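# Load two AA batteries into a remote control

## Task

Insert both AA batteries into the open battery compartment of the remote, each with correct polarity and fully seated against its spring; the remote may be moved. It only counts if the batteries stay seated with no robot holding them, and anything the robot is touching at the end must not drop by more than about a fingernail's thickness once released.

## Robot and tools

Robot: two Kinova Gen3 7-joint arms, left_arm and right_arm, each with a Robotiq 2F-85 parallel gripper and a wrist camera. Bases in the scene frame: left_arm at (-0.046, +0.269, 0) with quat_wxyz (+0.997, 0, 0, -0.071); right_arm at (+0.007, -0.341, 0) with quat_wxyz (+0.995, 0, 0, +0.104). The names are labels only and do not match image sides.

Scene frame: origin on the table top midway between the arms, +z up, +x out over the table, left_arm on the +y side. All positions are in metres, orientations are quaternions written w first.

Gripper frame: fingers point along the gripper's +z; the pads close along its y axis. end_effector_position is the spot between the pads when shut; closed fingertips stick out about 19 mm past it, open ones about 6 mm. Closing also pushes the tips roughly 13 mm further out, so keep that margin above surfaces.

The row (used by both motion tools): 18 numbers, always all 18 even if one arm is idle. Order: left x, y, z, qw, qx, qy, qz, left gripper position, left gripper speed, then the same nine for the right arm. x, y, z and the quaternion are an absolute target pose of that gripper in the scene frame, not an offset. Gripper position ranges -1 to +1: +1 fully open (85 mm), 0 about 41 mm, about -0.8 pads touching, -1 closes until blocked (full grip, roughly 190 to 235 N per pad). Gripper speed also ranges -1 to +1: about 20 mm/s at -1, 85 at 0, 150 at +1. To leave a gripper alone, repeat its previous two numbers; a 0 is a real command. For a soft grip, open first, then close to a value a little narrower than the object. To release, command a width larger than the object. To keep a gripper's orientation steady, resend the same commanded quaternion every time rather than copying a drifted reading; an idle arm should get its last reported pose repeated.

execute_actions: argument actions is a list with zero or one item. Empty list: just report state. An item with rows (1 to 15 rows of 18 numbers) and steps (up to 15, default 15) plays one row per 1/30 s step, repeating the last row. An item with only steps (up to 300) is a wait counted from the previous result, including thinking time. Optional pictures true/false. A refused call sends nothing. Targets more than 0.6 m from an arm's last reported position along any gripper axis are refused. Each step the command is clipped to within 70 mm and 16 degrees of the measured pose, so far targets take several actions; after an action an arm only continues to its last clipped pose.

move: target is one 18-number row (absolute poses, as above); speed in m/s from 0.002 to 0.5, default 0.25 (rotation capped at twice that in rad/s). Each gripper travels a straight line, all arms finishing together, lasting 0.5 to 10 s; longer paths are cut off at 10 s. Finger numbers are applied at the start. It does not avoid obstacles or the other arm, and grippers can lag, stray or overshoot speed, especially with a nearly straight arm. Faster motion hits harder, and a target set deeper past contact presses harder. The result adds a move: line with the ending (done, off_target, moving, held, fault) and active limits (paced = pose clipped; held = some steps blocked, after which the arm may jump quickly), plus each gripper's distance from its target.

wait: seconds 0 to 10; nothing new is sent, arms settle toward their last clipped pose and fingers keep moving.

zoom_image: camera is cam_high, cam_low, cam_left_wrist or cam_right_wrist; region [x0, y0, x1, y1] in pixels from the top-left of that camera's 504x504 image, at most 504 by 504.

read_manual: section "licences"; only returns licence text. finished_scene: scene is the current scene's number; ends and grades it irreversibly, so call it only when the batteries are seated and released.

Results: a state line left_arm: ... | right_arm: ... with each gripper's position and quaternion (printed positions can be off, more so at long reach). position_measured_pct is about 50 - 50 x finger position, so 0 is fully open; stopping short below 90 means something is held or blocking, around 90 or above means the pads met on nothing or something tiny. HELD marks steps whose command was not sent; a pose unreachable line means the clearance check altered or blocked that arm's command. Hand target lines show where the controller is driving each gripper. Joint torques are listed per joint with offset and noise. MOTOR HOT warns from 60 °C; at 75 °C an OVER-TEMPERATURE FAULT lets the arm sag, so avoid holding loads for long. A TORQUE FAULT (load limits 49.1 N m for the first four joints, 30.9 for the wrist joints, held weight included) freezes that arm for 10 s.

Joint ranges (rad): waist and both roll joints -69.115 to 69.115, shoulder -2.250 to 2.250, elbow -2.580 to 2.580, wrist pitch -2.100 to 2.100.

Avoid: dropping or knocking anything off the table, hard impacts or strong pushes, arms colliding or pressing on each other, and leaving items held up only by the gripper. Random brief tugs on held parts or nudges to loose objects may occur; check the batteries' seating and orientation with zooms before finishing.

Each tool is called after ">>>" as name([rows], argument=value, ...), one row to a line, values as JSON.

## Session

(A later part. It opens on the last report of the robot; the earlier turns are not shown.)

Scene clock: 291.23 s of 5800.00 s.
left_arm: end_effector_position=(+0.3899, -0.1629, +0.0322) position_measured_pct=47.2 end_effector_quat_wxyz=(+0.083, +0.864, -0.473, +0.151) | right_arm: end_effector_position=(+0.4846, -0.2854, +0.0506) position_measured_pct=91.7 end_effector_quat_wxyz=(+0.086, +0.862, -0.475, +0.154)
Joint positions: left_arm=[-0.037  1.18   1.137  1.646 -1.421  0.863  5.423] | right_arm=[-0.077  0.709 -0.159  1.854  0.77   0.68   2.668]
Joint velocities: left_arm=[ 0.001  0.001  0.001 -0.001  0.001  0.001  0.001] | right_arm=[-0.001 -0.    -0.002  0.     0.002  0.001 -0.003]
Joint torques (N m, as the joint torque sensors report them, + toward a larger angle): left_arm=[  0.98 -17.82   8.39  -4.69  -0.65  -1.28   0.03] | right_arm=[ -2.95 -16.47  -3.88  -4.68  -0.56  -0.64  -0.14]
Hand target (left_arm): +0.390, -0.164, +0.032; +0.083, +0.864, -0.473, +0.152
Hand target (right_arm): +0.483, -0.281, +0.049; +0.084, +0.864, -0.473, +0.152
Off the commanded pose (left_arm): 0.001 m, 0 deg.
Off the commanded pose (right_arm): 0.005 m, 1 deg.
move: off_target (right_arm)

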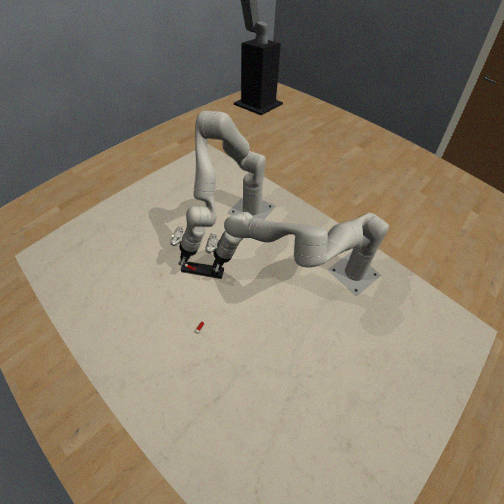

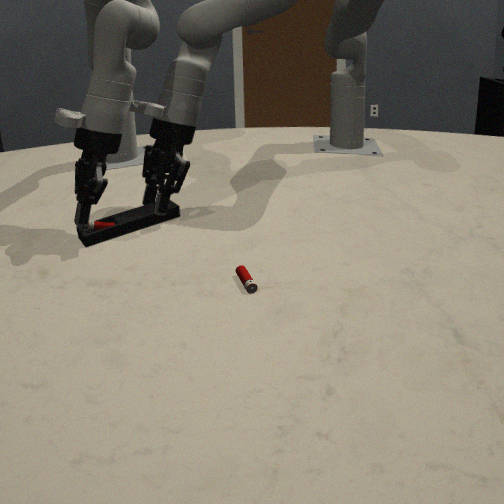

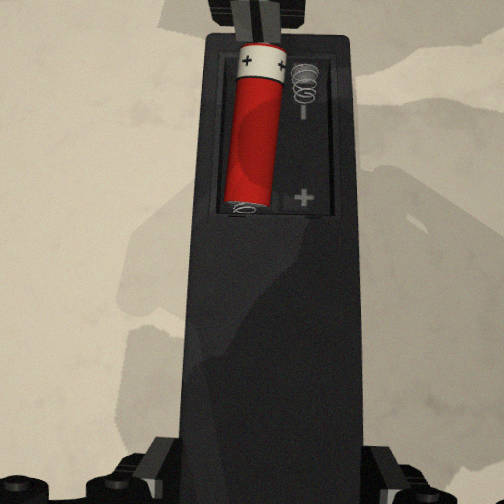

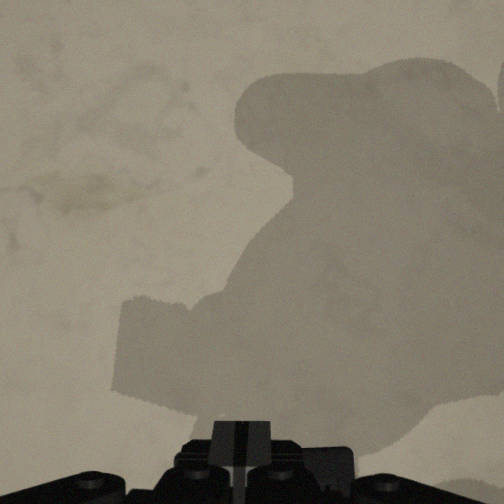

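>>> move(target=[0.390,-0.164,0.032,0.0835,0.864,-0.473,0.152,-1,0,0.483,-0.2765,0.048,0.0835,0.864,-0.473,0.152,-1,0], speed=0.01)

>>> move(target=[0.390,-0.164,0.032,0.0835,0.864,-0.473,0.152,-1,0,0.483,-0.2765,0.037,0.0835,0.864,-0.473,0.152,-1,0], speed=0.01)

>>> move(target=[0.390,-0.164,0.032,0.0835,0.864,-0.473,0.152,-1,0,0.490,-0.289,0.044,0.0835,0.864,-0.473,0.152,-1,0], speed=0.01)

>>> move(target=[0.390,-0.164,0.032,0.0835,0.864,-0.473,0.152,-1,0,0.494,-0.296,0.062,0.0835,0.864,-0.473,0.152,-1,0], speed=0.03)

>>> zoom_image(camera="cam_left_wrist", region=[190,0,390,230])

>>> zoom_image(camera="cam_low", region=[60,170,200,260])

Scene clock: 308.10 s of 5800.00 s.
left_arm: end_effector_position=(+0.3898, -0.1624, +0.0322) position_measured_pct=47.2 end_effector_quat_wxyz=(+0.082, +0.864, -0.473, +0.151) | right_arm: end_effector_position=(+0.4854, -0.2829, +0.0502) position_measured_pct=91.7 end_effector_quat_wxyz=(+0.086, +0.861, -0.476, +0.155)
Joint positions: left_arm=[-0.037  1.18   1.138  1.647 -1.422  0.865  5.423] | right_arm=[-0.082  0.712 -0.161  1.849  0.773  0.686  2.659]
Joint velocities: left_arm=[ 0.001  0.001  0.001 -0.    -0.     0.     0.   ] | right_arm=[ 0.002 -0.001 -0.004 -0.     0.003  0.002 -0.003]
Joint torques (N m, as the joint torque sensors report them, + toward a larger angle): left_arm=[  1.3  -16.96   7.81  -4.98  -0.6   -1.46  -0.16] | right_arm=[ -3.77 -15.84  -5.3   -4.07  -1.28  -1.07  -0.18]
Hand target (left_arm): +0.390, -0.164, +0.032; +0.083, +0.864, -0.473, +0.152
Hand target (right_arm): +0.483, -0.277, +0.048; +0.083, +0.864, -0.473, +0.152
Off the commanded pose (left_arm): 0.002 m, 0 deg.
Off the commanded pose (right_arm): 0.007 m, 1 deg.
After step 90, 12.70 s passed at rest.
move: off_target (right_arm)

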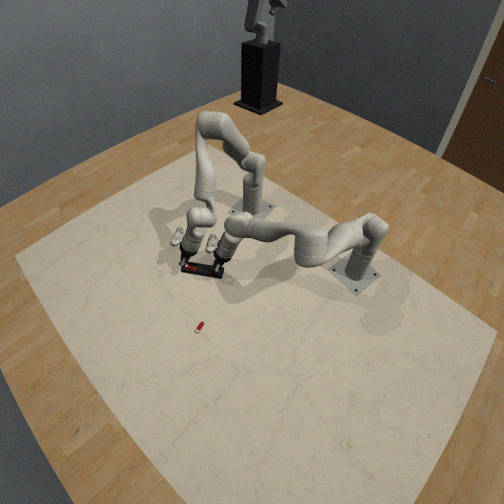

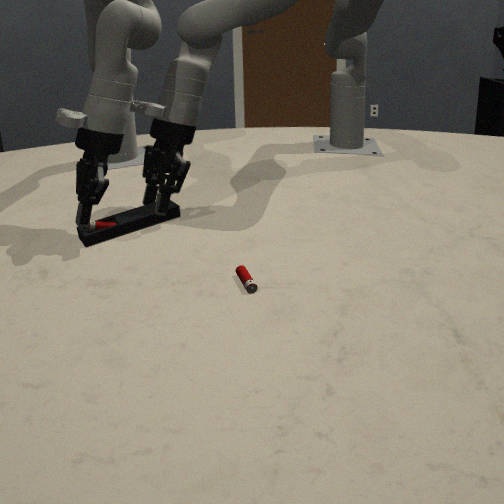

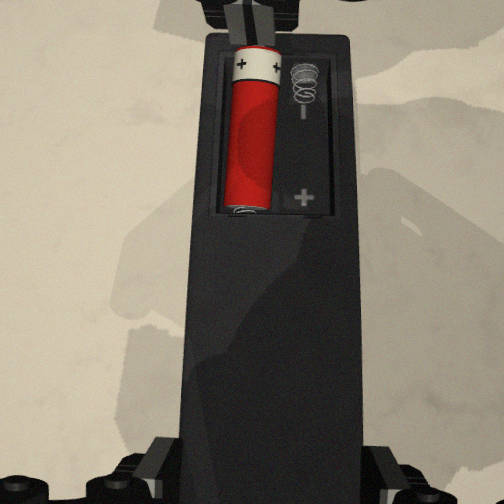

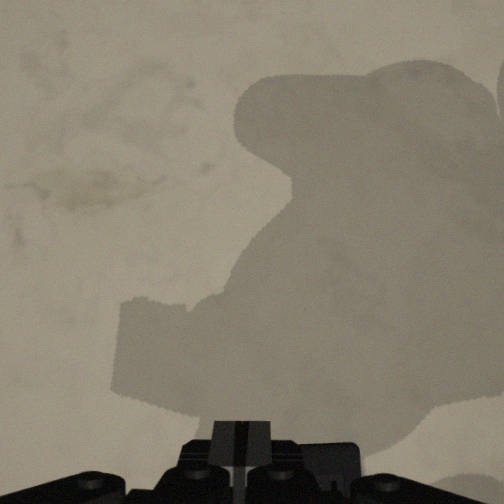

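Scene clock: 309.80 s of 5800.00 s.
left_arm: end_effector_position=(+0.3897, -0.1619, +0.0322) position_measured_pct=47.2 end_effector_quat_wxyz=(+0.082, +0.865, -0.472, +0.151) | right_arm: end_effector_position=(+0.4865, -0.2836, +0.0405) position_measured_pct=91.7 end_effector_quat_wxyz=(+0.086, +0.861, -0.477, +0.157)
Joint positions: left_arm=[-0.038  1.181  1.14   1.648 -1.423  0.867  5.424] | right_arm=[-0.086  0.732 -0.153  1.853  0.796  0.665  2.632]
Joint velocities: left_arm=[-0.001  0.002  0.002 -0.001 -0.001  0.001  0.001] | right_arm=[ 0.002  0.001 -0.004  0.001  0.004  0.002 -0.004]
Joint torques (N m, as the joint torque sensors report them, + toward a larger angle): left_arm=[  1.56 -16.71   8.1   -5.68  -1.17  -2.14  -0.05] | right_arm=[ -4.66 -14.44  -5.88  -3.5   -1.31  -1.5   -0.12]
Hand target (left_arm): +0.390, -0.164, +0.032; +0.083, +0.864, -0.473, +0.152
Hand target (right_arm): +0.483, -0.277, +0.037; +0.083, +0.864, -0.473, +0.152
Off the commanded pose (left_arm): 0.002 m, 0 deg.
Off the commanded pose (right_arm): 0.009 m, 1 deg.
move: off_target (right_arm)

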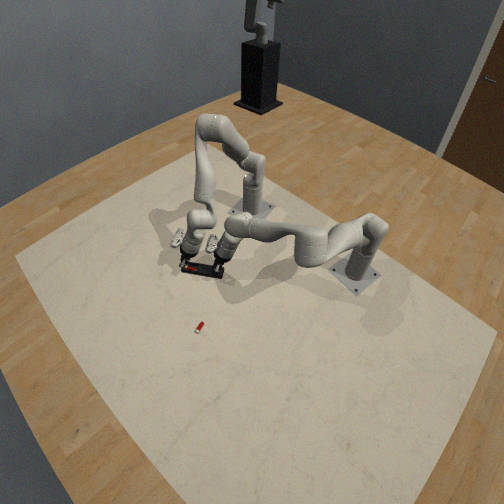

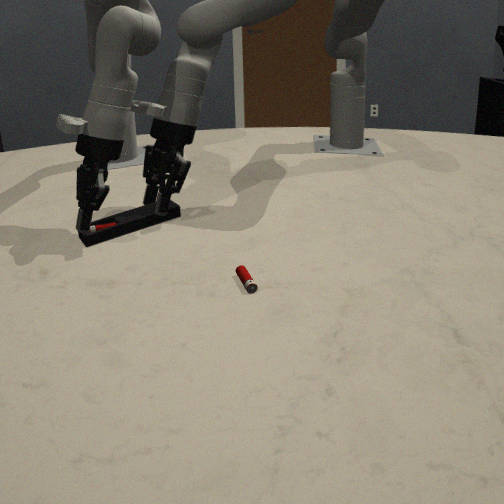

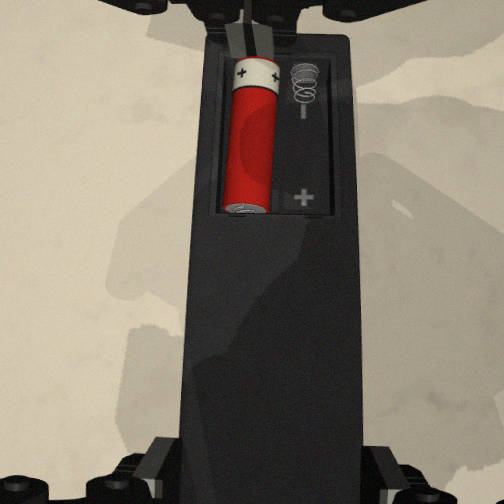

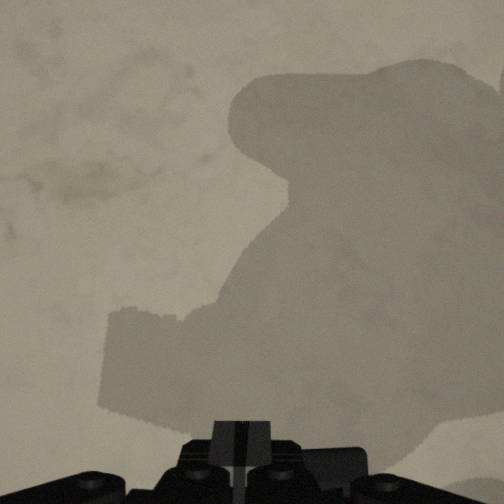

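Scene clock: 310.77 s of 5800.00 s.
left_arm: end_effector_position=(+0.3903, -0.1638, +0.0322) position_measured_pct=47.2 end_effector_quat_wxyz=(+0.083, +0.864, -0.473, +0.152) | right_arm: end_effector_position=(+0.4900, -0.2888, +0.0440) position_measured_pct=91.7 end_effector_quat_wxyz=(+0.083, +0.864, -0.473, +0.152)
Joint positions: left_arm=[-0.037  1.183  1.141  1.645 -1.425  0.865  5.423] | right_arm=[-0.055  0.726 -0.169  1.843  0.784  0.671  2.676]
Joint velocities: left_arm=[ 0.    -0.     0.    -0.002 -0.002  0.001 -0.001] | right_arm=[ 0.003 -0.    -0.001 -0.001 -0.002 -0.     0.005]
Joint torques (N m, as the joint torque sensors report them, + toward a larger angle): left_arm=[  0.48 -18.79   8.91  -3.61  -0.03  -0.83   0.23] | right_arm=[  0.06 -17.56   0.03  -5.3    0.6    0.45  -0.24]
Hand target (left_arm): +0.390, -0.164, +0.032; +0.083, +0.864, -0.473, +0.152
Hand target (right_arm): +0.490, -0.289, +0.044; +0.083, +0.864, -0.473, +0.152
Off the commanded pose (left_arm): 0.000 m, 0 deg.
Off the commanded pose (right_arm): 0.000 m, 0 deg.
move: done

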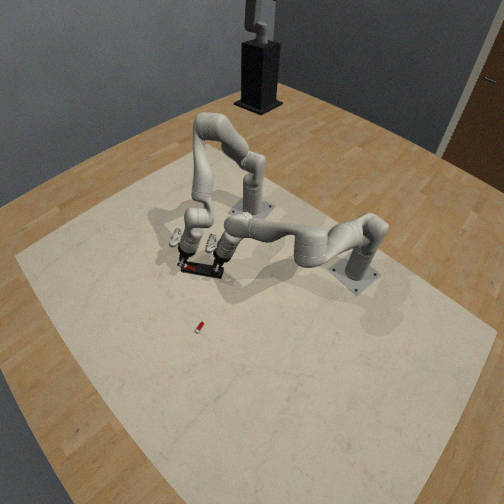

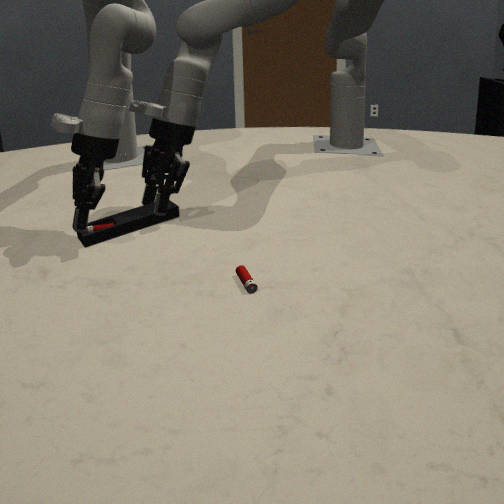

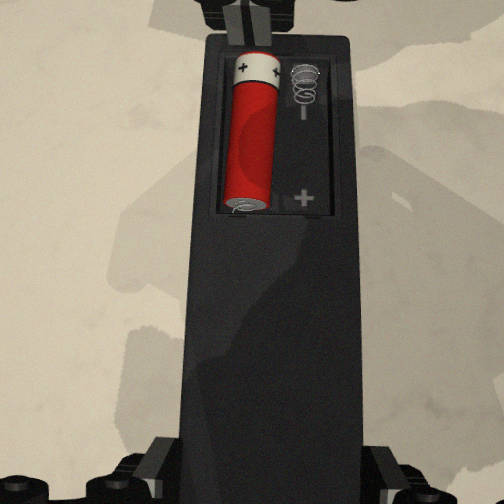

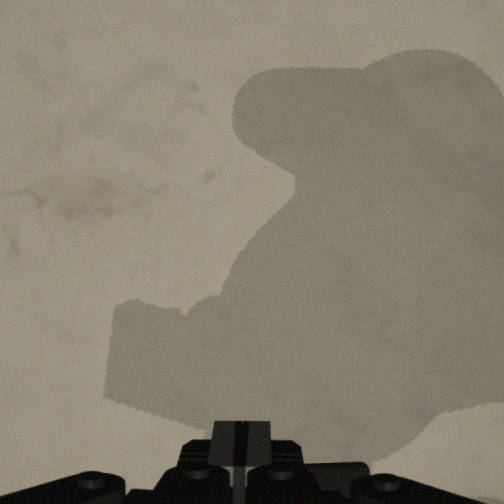

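Scene clock: 311.70 s of 5800.00 s.
left_arm: end_effector_position=(+0.3903, -0.1638, +0.0322) position_measured_pct=47.2 end_effector_quat_wxyz=(+0.083, +0.864, -0.473, +0.152) | right_arm: end_effector_position=(+0.4940, -0.2959, +0.0619) position_measured_pct=91.7 end_effector_quat_wxyz=(+0.084, +0.864, -0.473, +0.152)
Joint positions: left_arm=[-0.037  1.183  1.141  1.645 -1.426  0.865  5.423] | right_arm=[-0.024  0.694 -0.189  1.828  0.756  0.707  2.732]
Joint velocities: left_arm=[ 0.001 -0.     0.001 -0.001 -0.001 -0.    -0.   ] | right_arm=[ 0.002 -0.004 -0.    -0.001 -0.002  0.002  0.004]
Joint torques (N m, as the joint torque sensors report them, + toward a larger angle): left_arm=[  0.27 -18.42   8.36  -3.4    0.38  -1.     0.02] | right_arm=[ -0.16 -17.6   -0.43  -5.77   0.79   0.52  -0.08]
Hand target (left_arm): +0.390, -0.164, +0.032; +0.083, +0.864, -0.473, +0.152
Hand target (right_arm): +0.494, -0.296, +0.062; +0.084, +0.864, -0.473, +0.152
Off the commanded pose (left_arm): 0.000 m, 0 deg.
Off the commanded pose (right_arm): 0.000 m, 0 deg.
move: done

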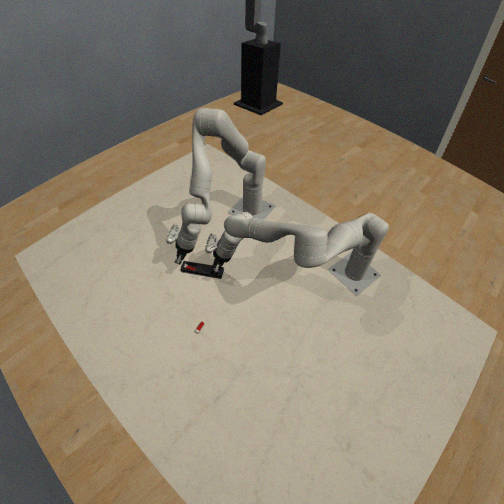

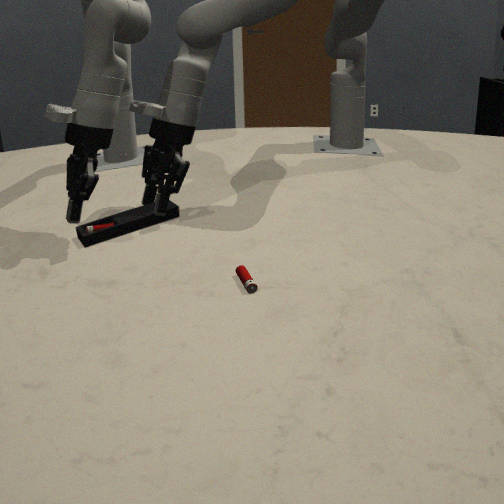

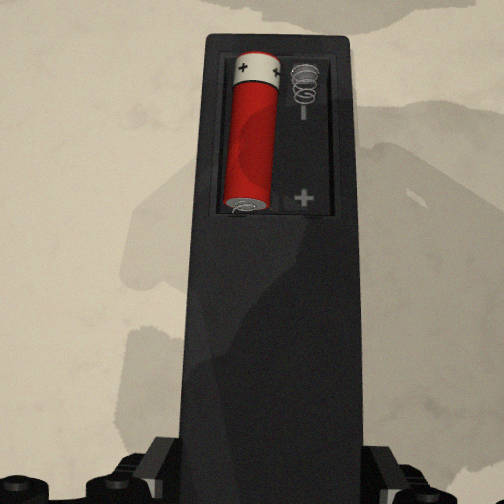

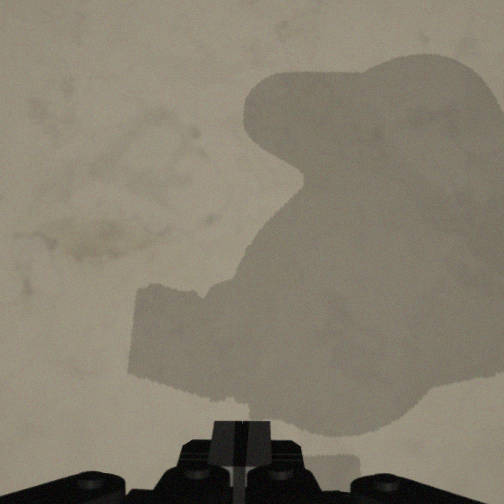

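Region (190, 0, 390, 230) of cam_left_wrist's 504x504 image, scaled by 2.191; it fills the left 438 columns of this view, and the rest is white.

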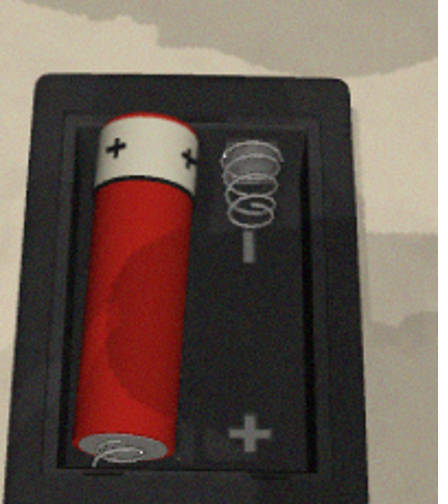

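Region (60, 170, 200, 260) of cam_low's 504x504 image, scaled by 3.600, with more detail than that image has; it fills the top 324 rows of this view, and the rest is white.

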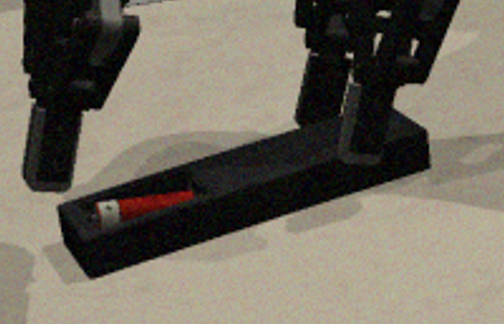

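>>> move(target=[0.390,-0.164,0.032,0.0835,0.864,-0.473,0.152,-1,0,0.4865,-0.285,0.054,0.0835,0.864,-0.473,0.152,-1,0], speed=0.03)

>>> move(target=[0.390,-0.164,0.032,0.0835,0.864,-0.473,0.152,-1,0,0.4815,-0.2775,0.037,0.0835,0.864,-0.473,0.152,-1,0], speed=0.01)

>>> move(target=[0.390,-0.164,0.032,0.0835,0.864,-0.473,0.152,-1,0,0.494,-0.296,0.065,0.0835,0.864,-0.473,0.152,-1,0], speed=0.03)

>>> zoom_image(camera="cam_left_wrist", region=[190,0,390,230])

>>> zoom_image(camera="cam_low", region=[60,170,200,260])

Scene clock: 328.37 s of 5800.00 s.
left_arm: end_effector_position=(+0.3903, -0.1638, +0.0322) position_measured_pct=47.2 end_effector_quat_wxyz=(+0.083, +0.864, -0.473, +0.152) | right_arm: end_effector_position=(+0.4865, -0.2852, +0.0541) position_measured_pct=91.7 end_effector_quat_wxyz=(+0.083, +0.864, -0.473, +0.152)
Joint positions: left_arm=[-0.037  1.183  1.141  1.645 -1.426  0.865  5.423] | right_arm=[-0.057  0.703 -0.18   1.846  0.768  0.693  2.685]
Joint velocities: left_arm=[ 0.001  0.     0.     0.     0.    -0.001  0.001] | right_arm=[-0.004  0.002 -0.     0.001  0.003 -0.002 -0.004]
Joint torques (N m, as the joint torque sensors report them, + toward a larger angle): left_arm=[  0.21 -18.2    8.29  -3.66   0.16  -0.58   0.22] | right_arm=[ -0.13 -17.44  -0.34  -5.95   0.68   0.44  -0.28]
Hand target (left_arm): +0.390, -0.164, +0.032; +0.083, +0.864, -0.473, +0.152
Hand target (right_arm): +0.486, -0.285, +0.054; +0.083, +0.864, -0.473, +0.152
Off the commanded pose (left_arm): 0.000 m, 0 deg.
Off the commanded pose (right_arm): 0.000 m, 0 deg.
After step 90, 12.90 s passed at rest.
move: done

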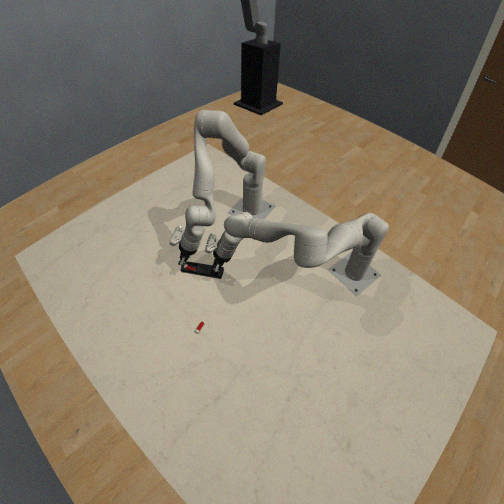

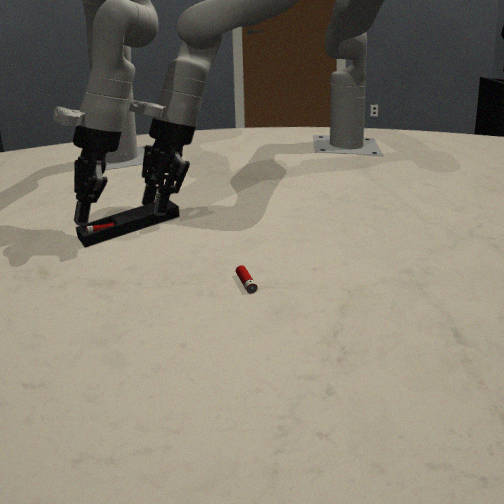

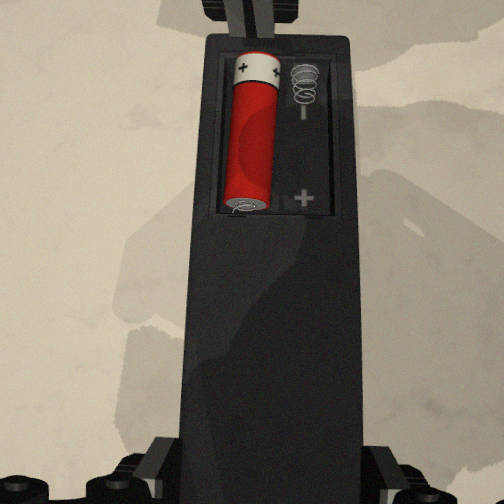

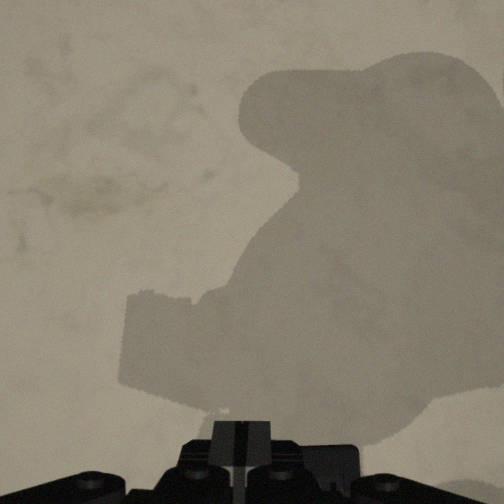

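Scene clock: 330.60 s of 5800.00 s.
left_arm: end_effector_position=(+0.3903, -0.1638, +0.0322) position_measured_pct=47.2 end_effector_quat_wxyz=(+0.083, +0.864, -0.473, +0.152) | right_arm: end_effector_position=(+0.4836, -0.2781, +0.0400) position_measured_pct=91.7 end_effector_quat_wxyz=(+0.082, +0.863, -0.474, +0.155)
Joint positions: left_arm=[-0.037  1.184  1.142  1.645 -1.426  0.866  5.424] | right_arm=[-0.089  0.73  -0.162  1.86   0.798  0.66   2.627]
Joint velocities: left_arm=[ 0.     0.001  0.001 -0.001 -0.001  0.     0.001] | right_arm=[-0.002  0.001 -0.001 -0.     0.002  0.001 -0.002]
Joint torques (N m, as the joint torque sensors report them, + toward a larger angle): left_arm=[  0.05 -18.43   8.78  -3.25   0.04  -0.86   0.14] | right_arm=[ -0.36 -13.66  -0.93  -4.17  -0.21  -0.19   0.05]
Hand target (left_arm): +0.390, -0.164, +0.032; +0.083, +0.864, -0.473, +0.152
Hand target (right_arm): +0.481, -0.277, +0.037; +0.083, +0.864, -0.473, +0.152
Off the commanded pose (left_arm): 0.000 m, 0 deg.
Off the commanded pose (right_arm): 0.004 m, 0 deg.
move: off_target (right_arm)

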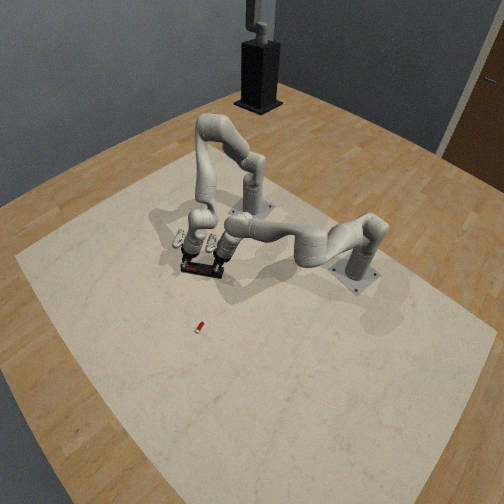

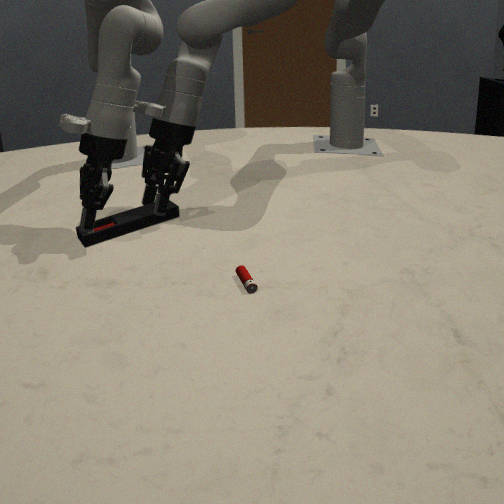

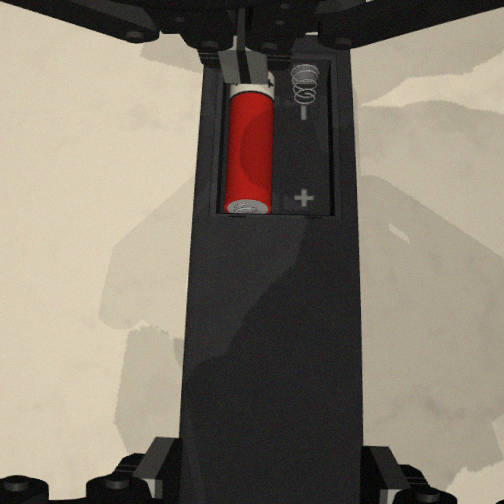

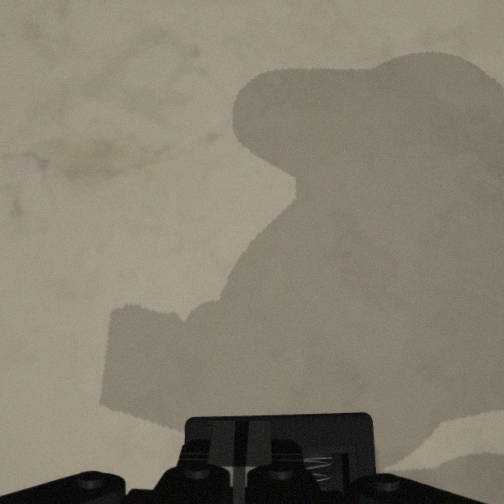

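Scene clock: 331.93 s of 5800.00 s.
left_arm: end_effector_position=(+0.3903, -0.1638, +0.0322) position_measured_pct=47.2 end_effector_quat_wxyz=(+0.083, +0.864, -0.473, +0.152) | right_arm: end_effector_position=(+0.4941, -0.2958, +0.0649) position_measured_pct=91.7 end_effector_quat_wxyz=(+0.084, +0.864, -0.473, +0.152)
Joint positions: left_arm=[-0.038  1.184  1.142  1.645 -1.427  0.866  5.424] | right_arm=[-0.02   0.688 -0.195  1.826  0.753  0.715  2.736]
Joint velocities: left_arm=[ 0.     0.     0.001 -0.    -0.002  0.001 -0.003] | right_arm=[ 0.005 -0.001  0.    -0.002 -0.003  0.002  0.005]
Joint torques (N m, as the joint torque sensors report them, + toward a larger angle): left_arm=[  0.57 -18.26   8.71  -3.47   0.14  -0.63  -0.09] | right_arm=[ -0.12 -18.04  -0.42  -6.03   0.6    0.55  -0.46]
Hand target (left_arm): +0.390, -0.164, +0.032; +0.083, +0.864, -0.473, +0.152
Hand target (right_arm): +0.494, -0.296, +0.065; +0.084, +0.864, -0.473, +0.152
Off the commanded pose (left_arm): 0.000 m, 0 deg.
Off the commanded pose (right_arm): 0.000 m, 0 deg.
move: done

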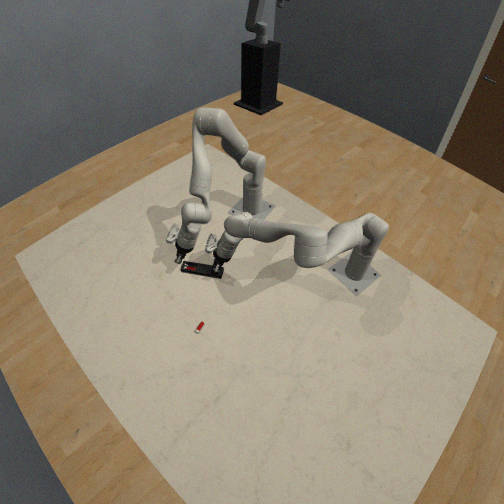

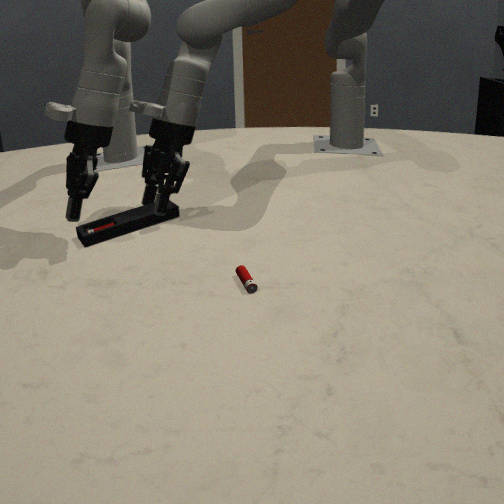

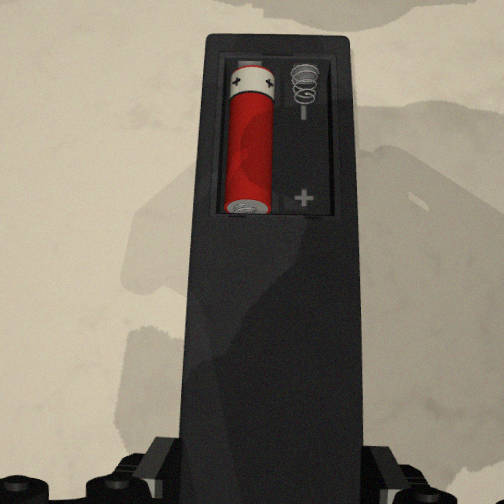

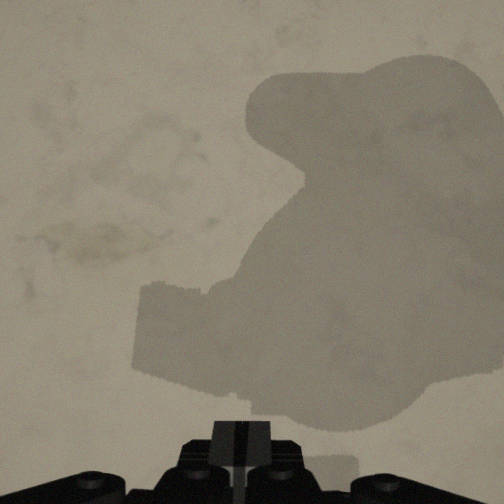

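Region (190, 0, 390, 230) of cam_left_wrist's 504x504 image, scaled by 2.191; it fills the left 438 columns of this view, and the rest is white.

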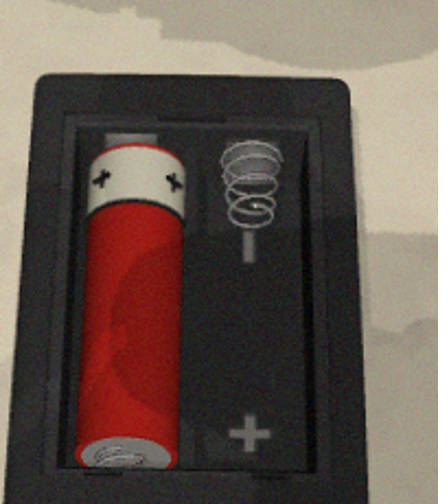

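Region (60, 170, 200, 260) of cam_low's 504x504 image, scaled by 3.600, with more detail than that image has; it fills the top 324 rows of this view, and the rest is white.

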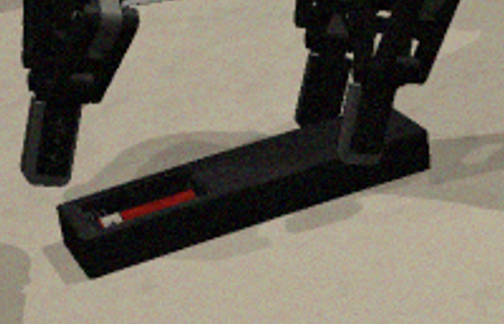

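>>> move(target=[0.390,-0.164,0.032,0.0835,0.864,-0.473,0.152,-1,0,0.52,-0.30,0.16,0,0.991,0.13,0,0.3,0])

>>> move(target=[0.390,-0.164,0.032,0.0835,0.864,-0.473,0.152,-1,0,0.60,-0.035,0.13,0,0.991,0.13,0,0.3,0])

Scene clock: 342.90 s of 5800.00 s.
left_arm: end_effector_position=(+0.3903, -0.1638, +0.0322) position_measured_pct=47.2 end_effector_quat_wxyz=(+0.083, +0.864, -0.473, +0.152) | right_arm: end_effector_position=(+0.5203, -0.3005, +0.1606) position_measured_pct=34.9 end_effector_quat_wxyz=(+0.000, +0.992, +0.129, +0.001)
Joint positions: left_arm=[-0.038  1.185  1.143  1.645 -1.427  0.867  5.424] | right_arm=[ 0.523  0.722 -0.775  1.465  0.527  1.167  4.43 ]
Joint velocities: left_arm=[ 0.     0.001  0.    -0.001  0.     0.002  0.002] | right_arm=[ 0.002  0.003  0.001 -0.005 -0.002  0.005  0.006]
Joint torques (N m, as the joint torque sensors report them, + toward a larger angle): left_arm=[  0.55 -18.28   8.44  -3.3    0.2   -1.08   0.  ] | right_arm=[ -0.09 -18.52  -4.83  -7.58   0.28   0.31  -0.08]
Hand target (left_arm): +0.390, -0.164, +0.032; +0.083, +0.864, -0.473, +0.152
Hand target (right_arm): +0.520, -0.301, +0.160; -0.000, +0.992, +0.129, +0.001
Off the commanded pose (left_arm): 0.000 m, 0 deg.
Off the commanded pose (right_arm): 0.001 m, 0 deg.
After step 90, 4.93 s passed at rest.
move: done

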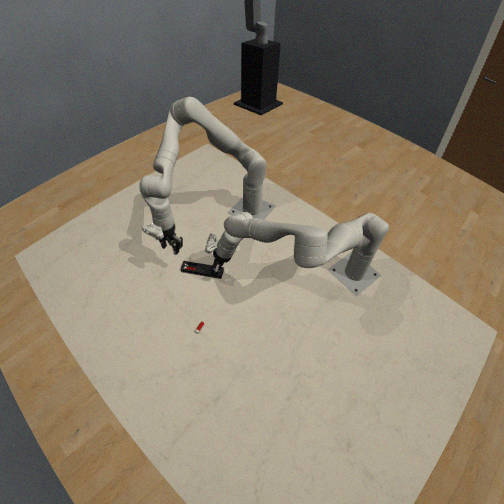

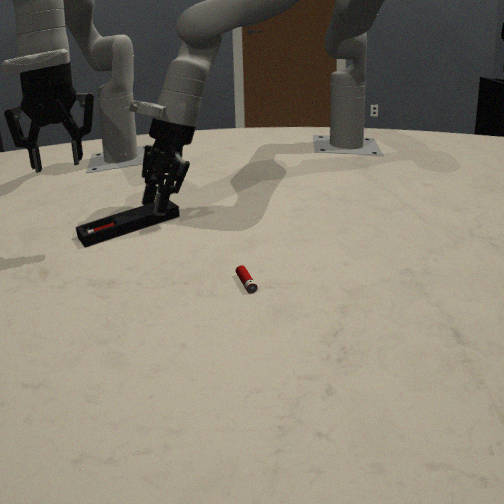

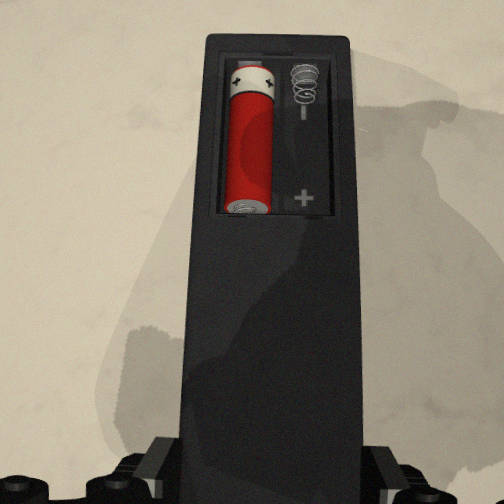

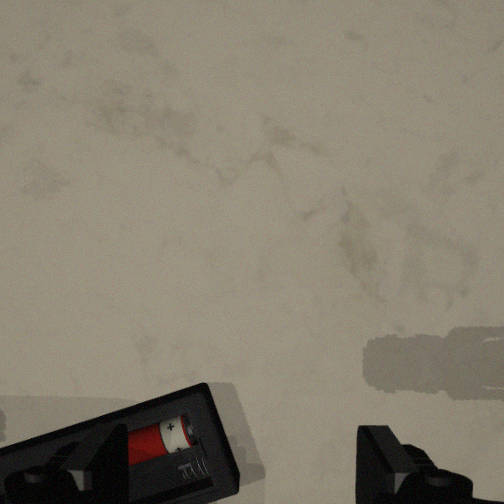

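Scene clock: 344.63 s of 5800.00 s.
left_arm: end_effector_position=(+0.3903, -0.1638, +0.0322) position_measured_pct=47.2 end_effector_quat_wxyz=(+0.083, +0.864, -0.473, +0.152) | right_arm: end_effector_position=(+0.5992, -0.0355, +0.1301) position_measured_pct=34.9 end_effector_quat_wxyz=(-0.000, +0.992, +0.129, -0.000)
Joint positions: left_arm=[-0.038  1.185  1.144  1.645 -1.428  0.867  5.424] | right_arm=[-0.096  1.082 -0.699  0.739  0.607  1.463  4.216]
Joint velocities: left_arm=[-0.001  0.     0.001 -0.     0.002 -0.     0.   ] | right_arm=[-0.009  0.011  0.001 -0.013  0.     0.007  0.003]
Joint torques (N m, as the joint torque sensors report them, + toward a larger angle): left_arm=[  0.35 -18.52   8.82  -3.46   0.14  -1.07   0.  ] | right_arm=[ -0.27 -25.16  -3.43  -7.79   0.18   0.26  -0.38]
Hand target (left_arm): +0.390, -0.164, +0.032; +0.083, +0.864, -0.473, +0.152
Hand target (right_arm): +0.599, -0.035, +0.130; -0.000, +0.992, +0.129, -0.001
Off the commanded pose (left_arm): 0.000 m, 0 deg.
Off the commanded pose (right_arm): 0.001 m, 0 deg.
move: done

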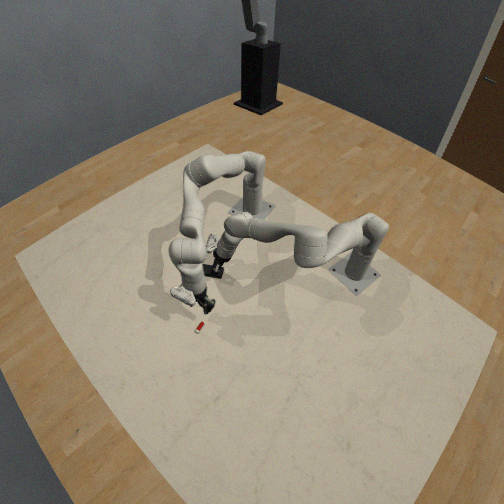

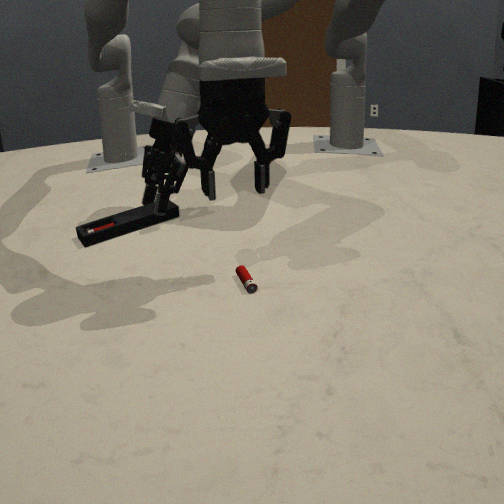

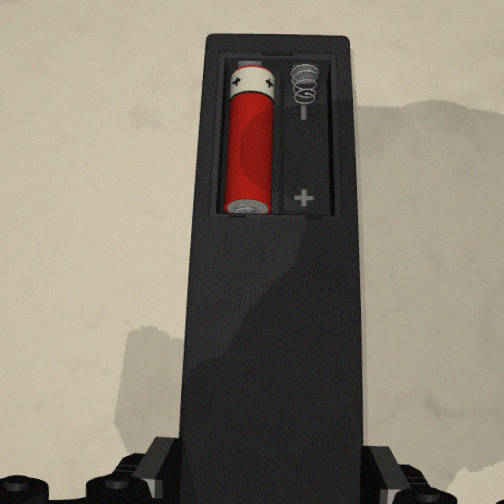

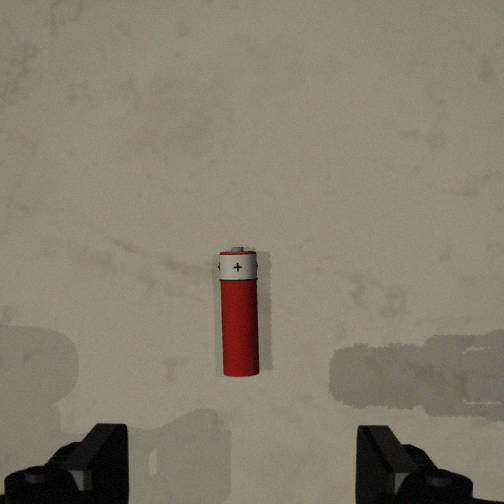

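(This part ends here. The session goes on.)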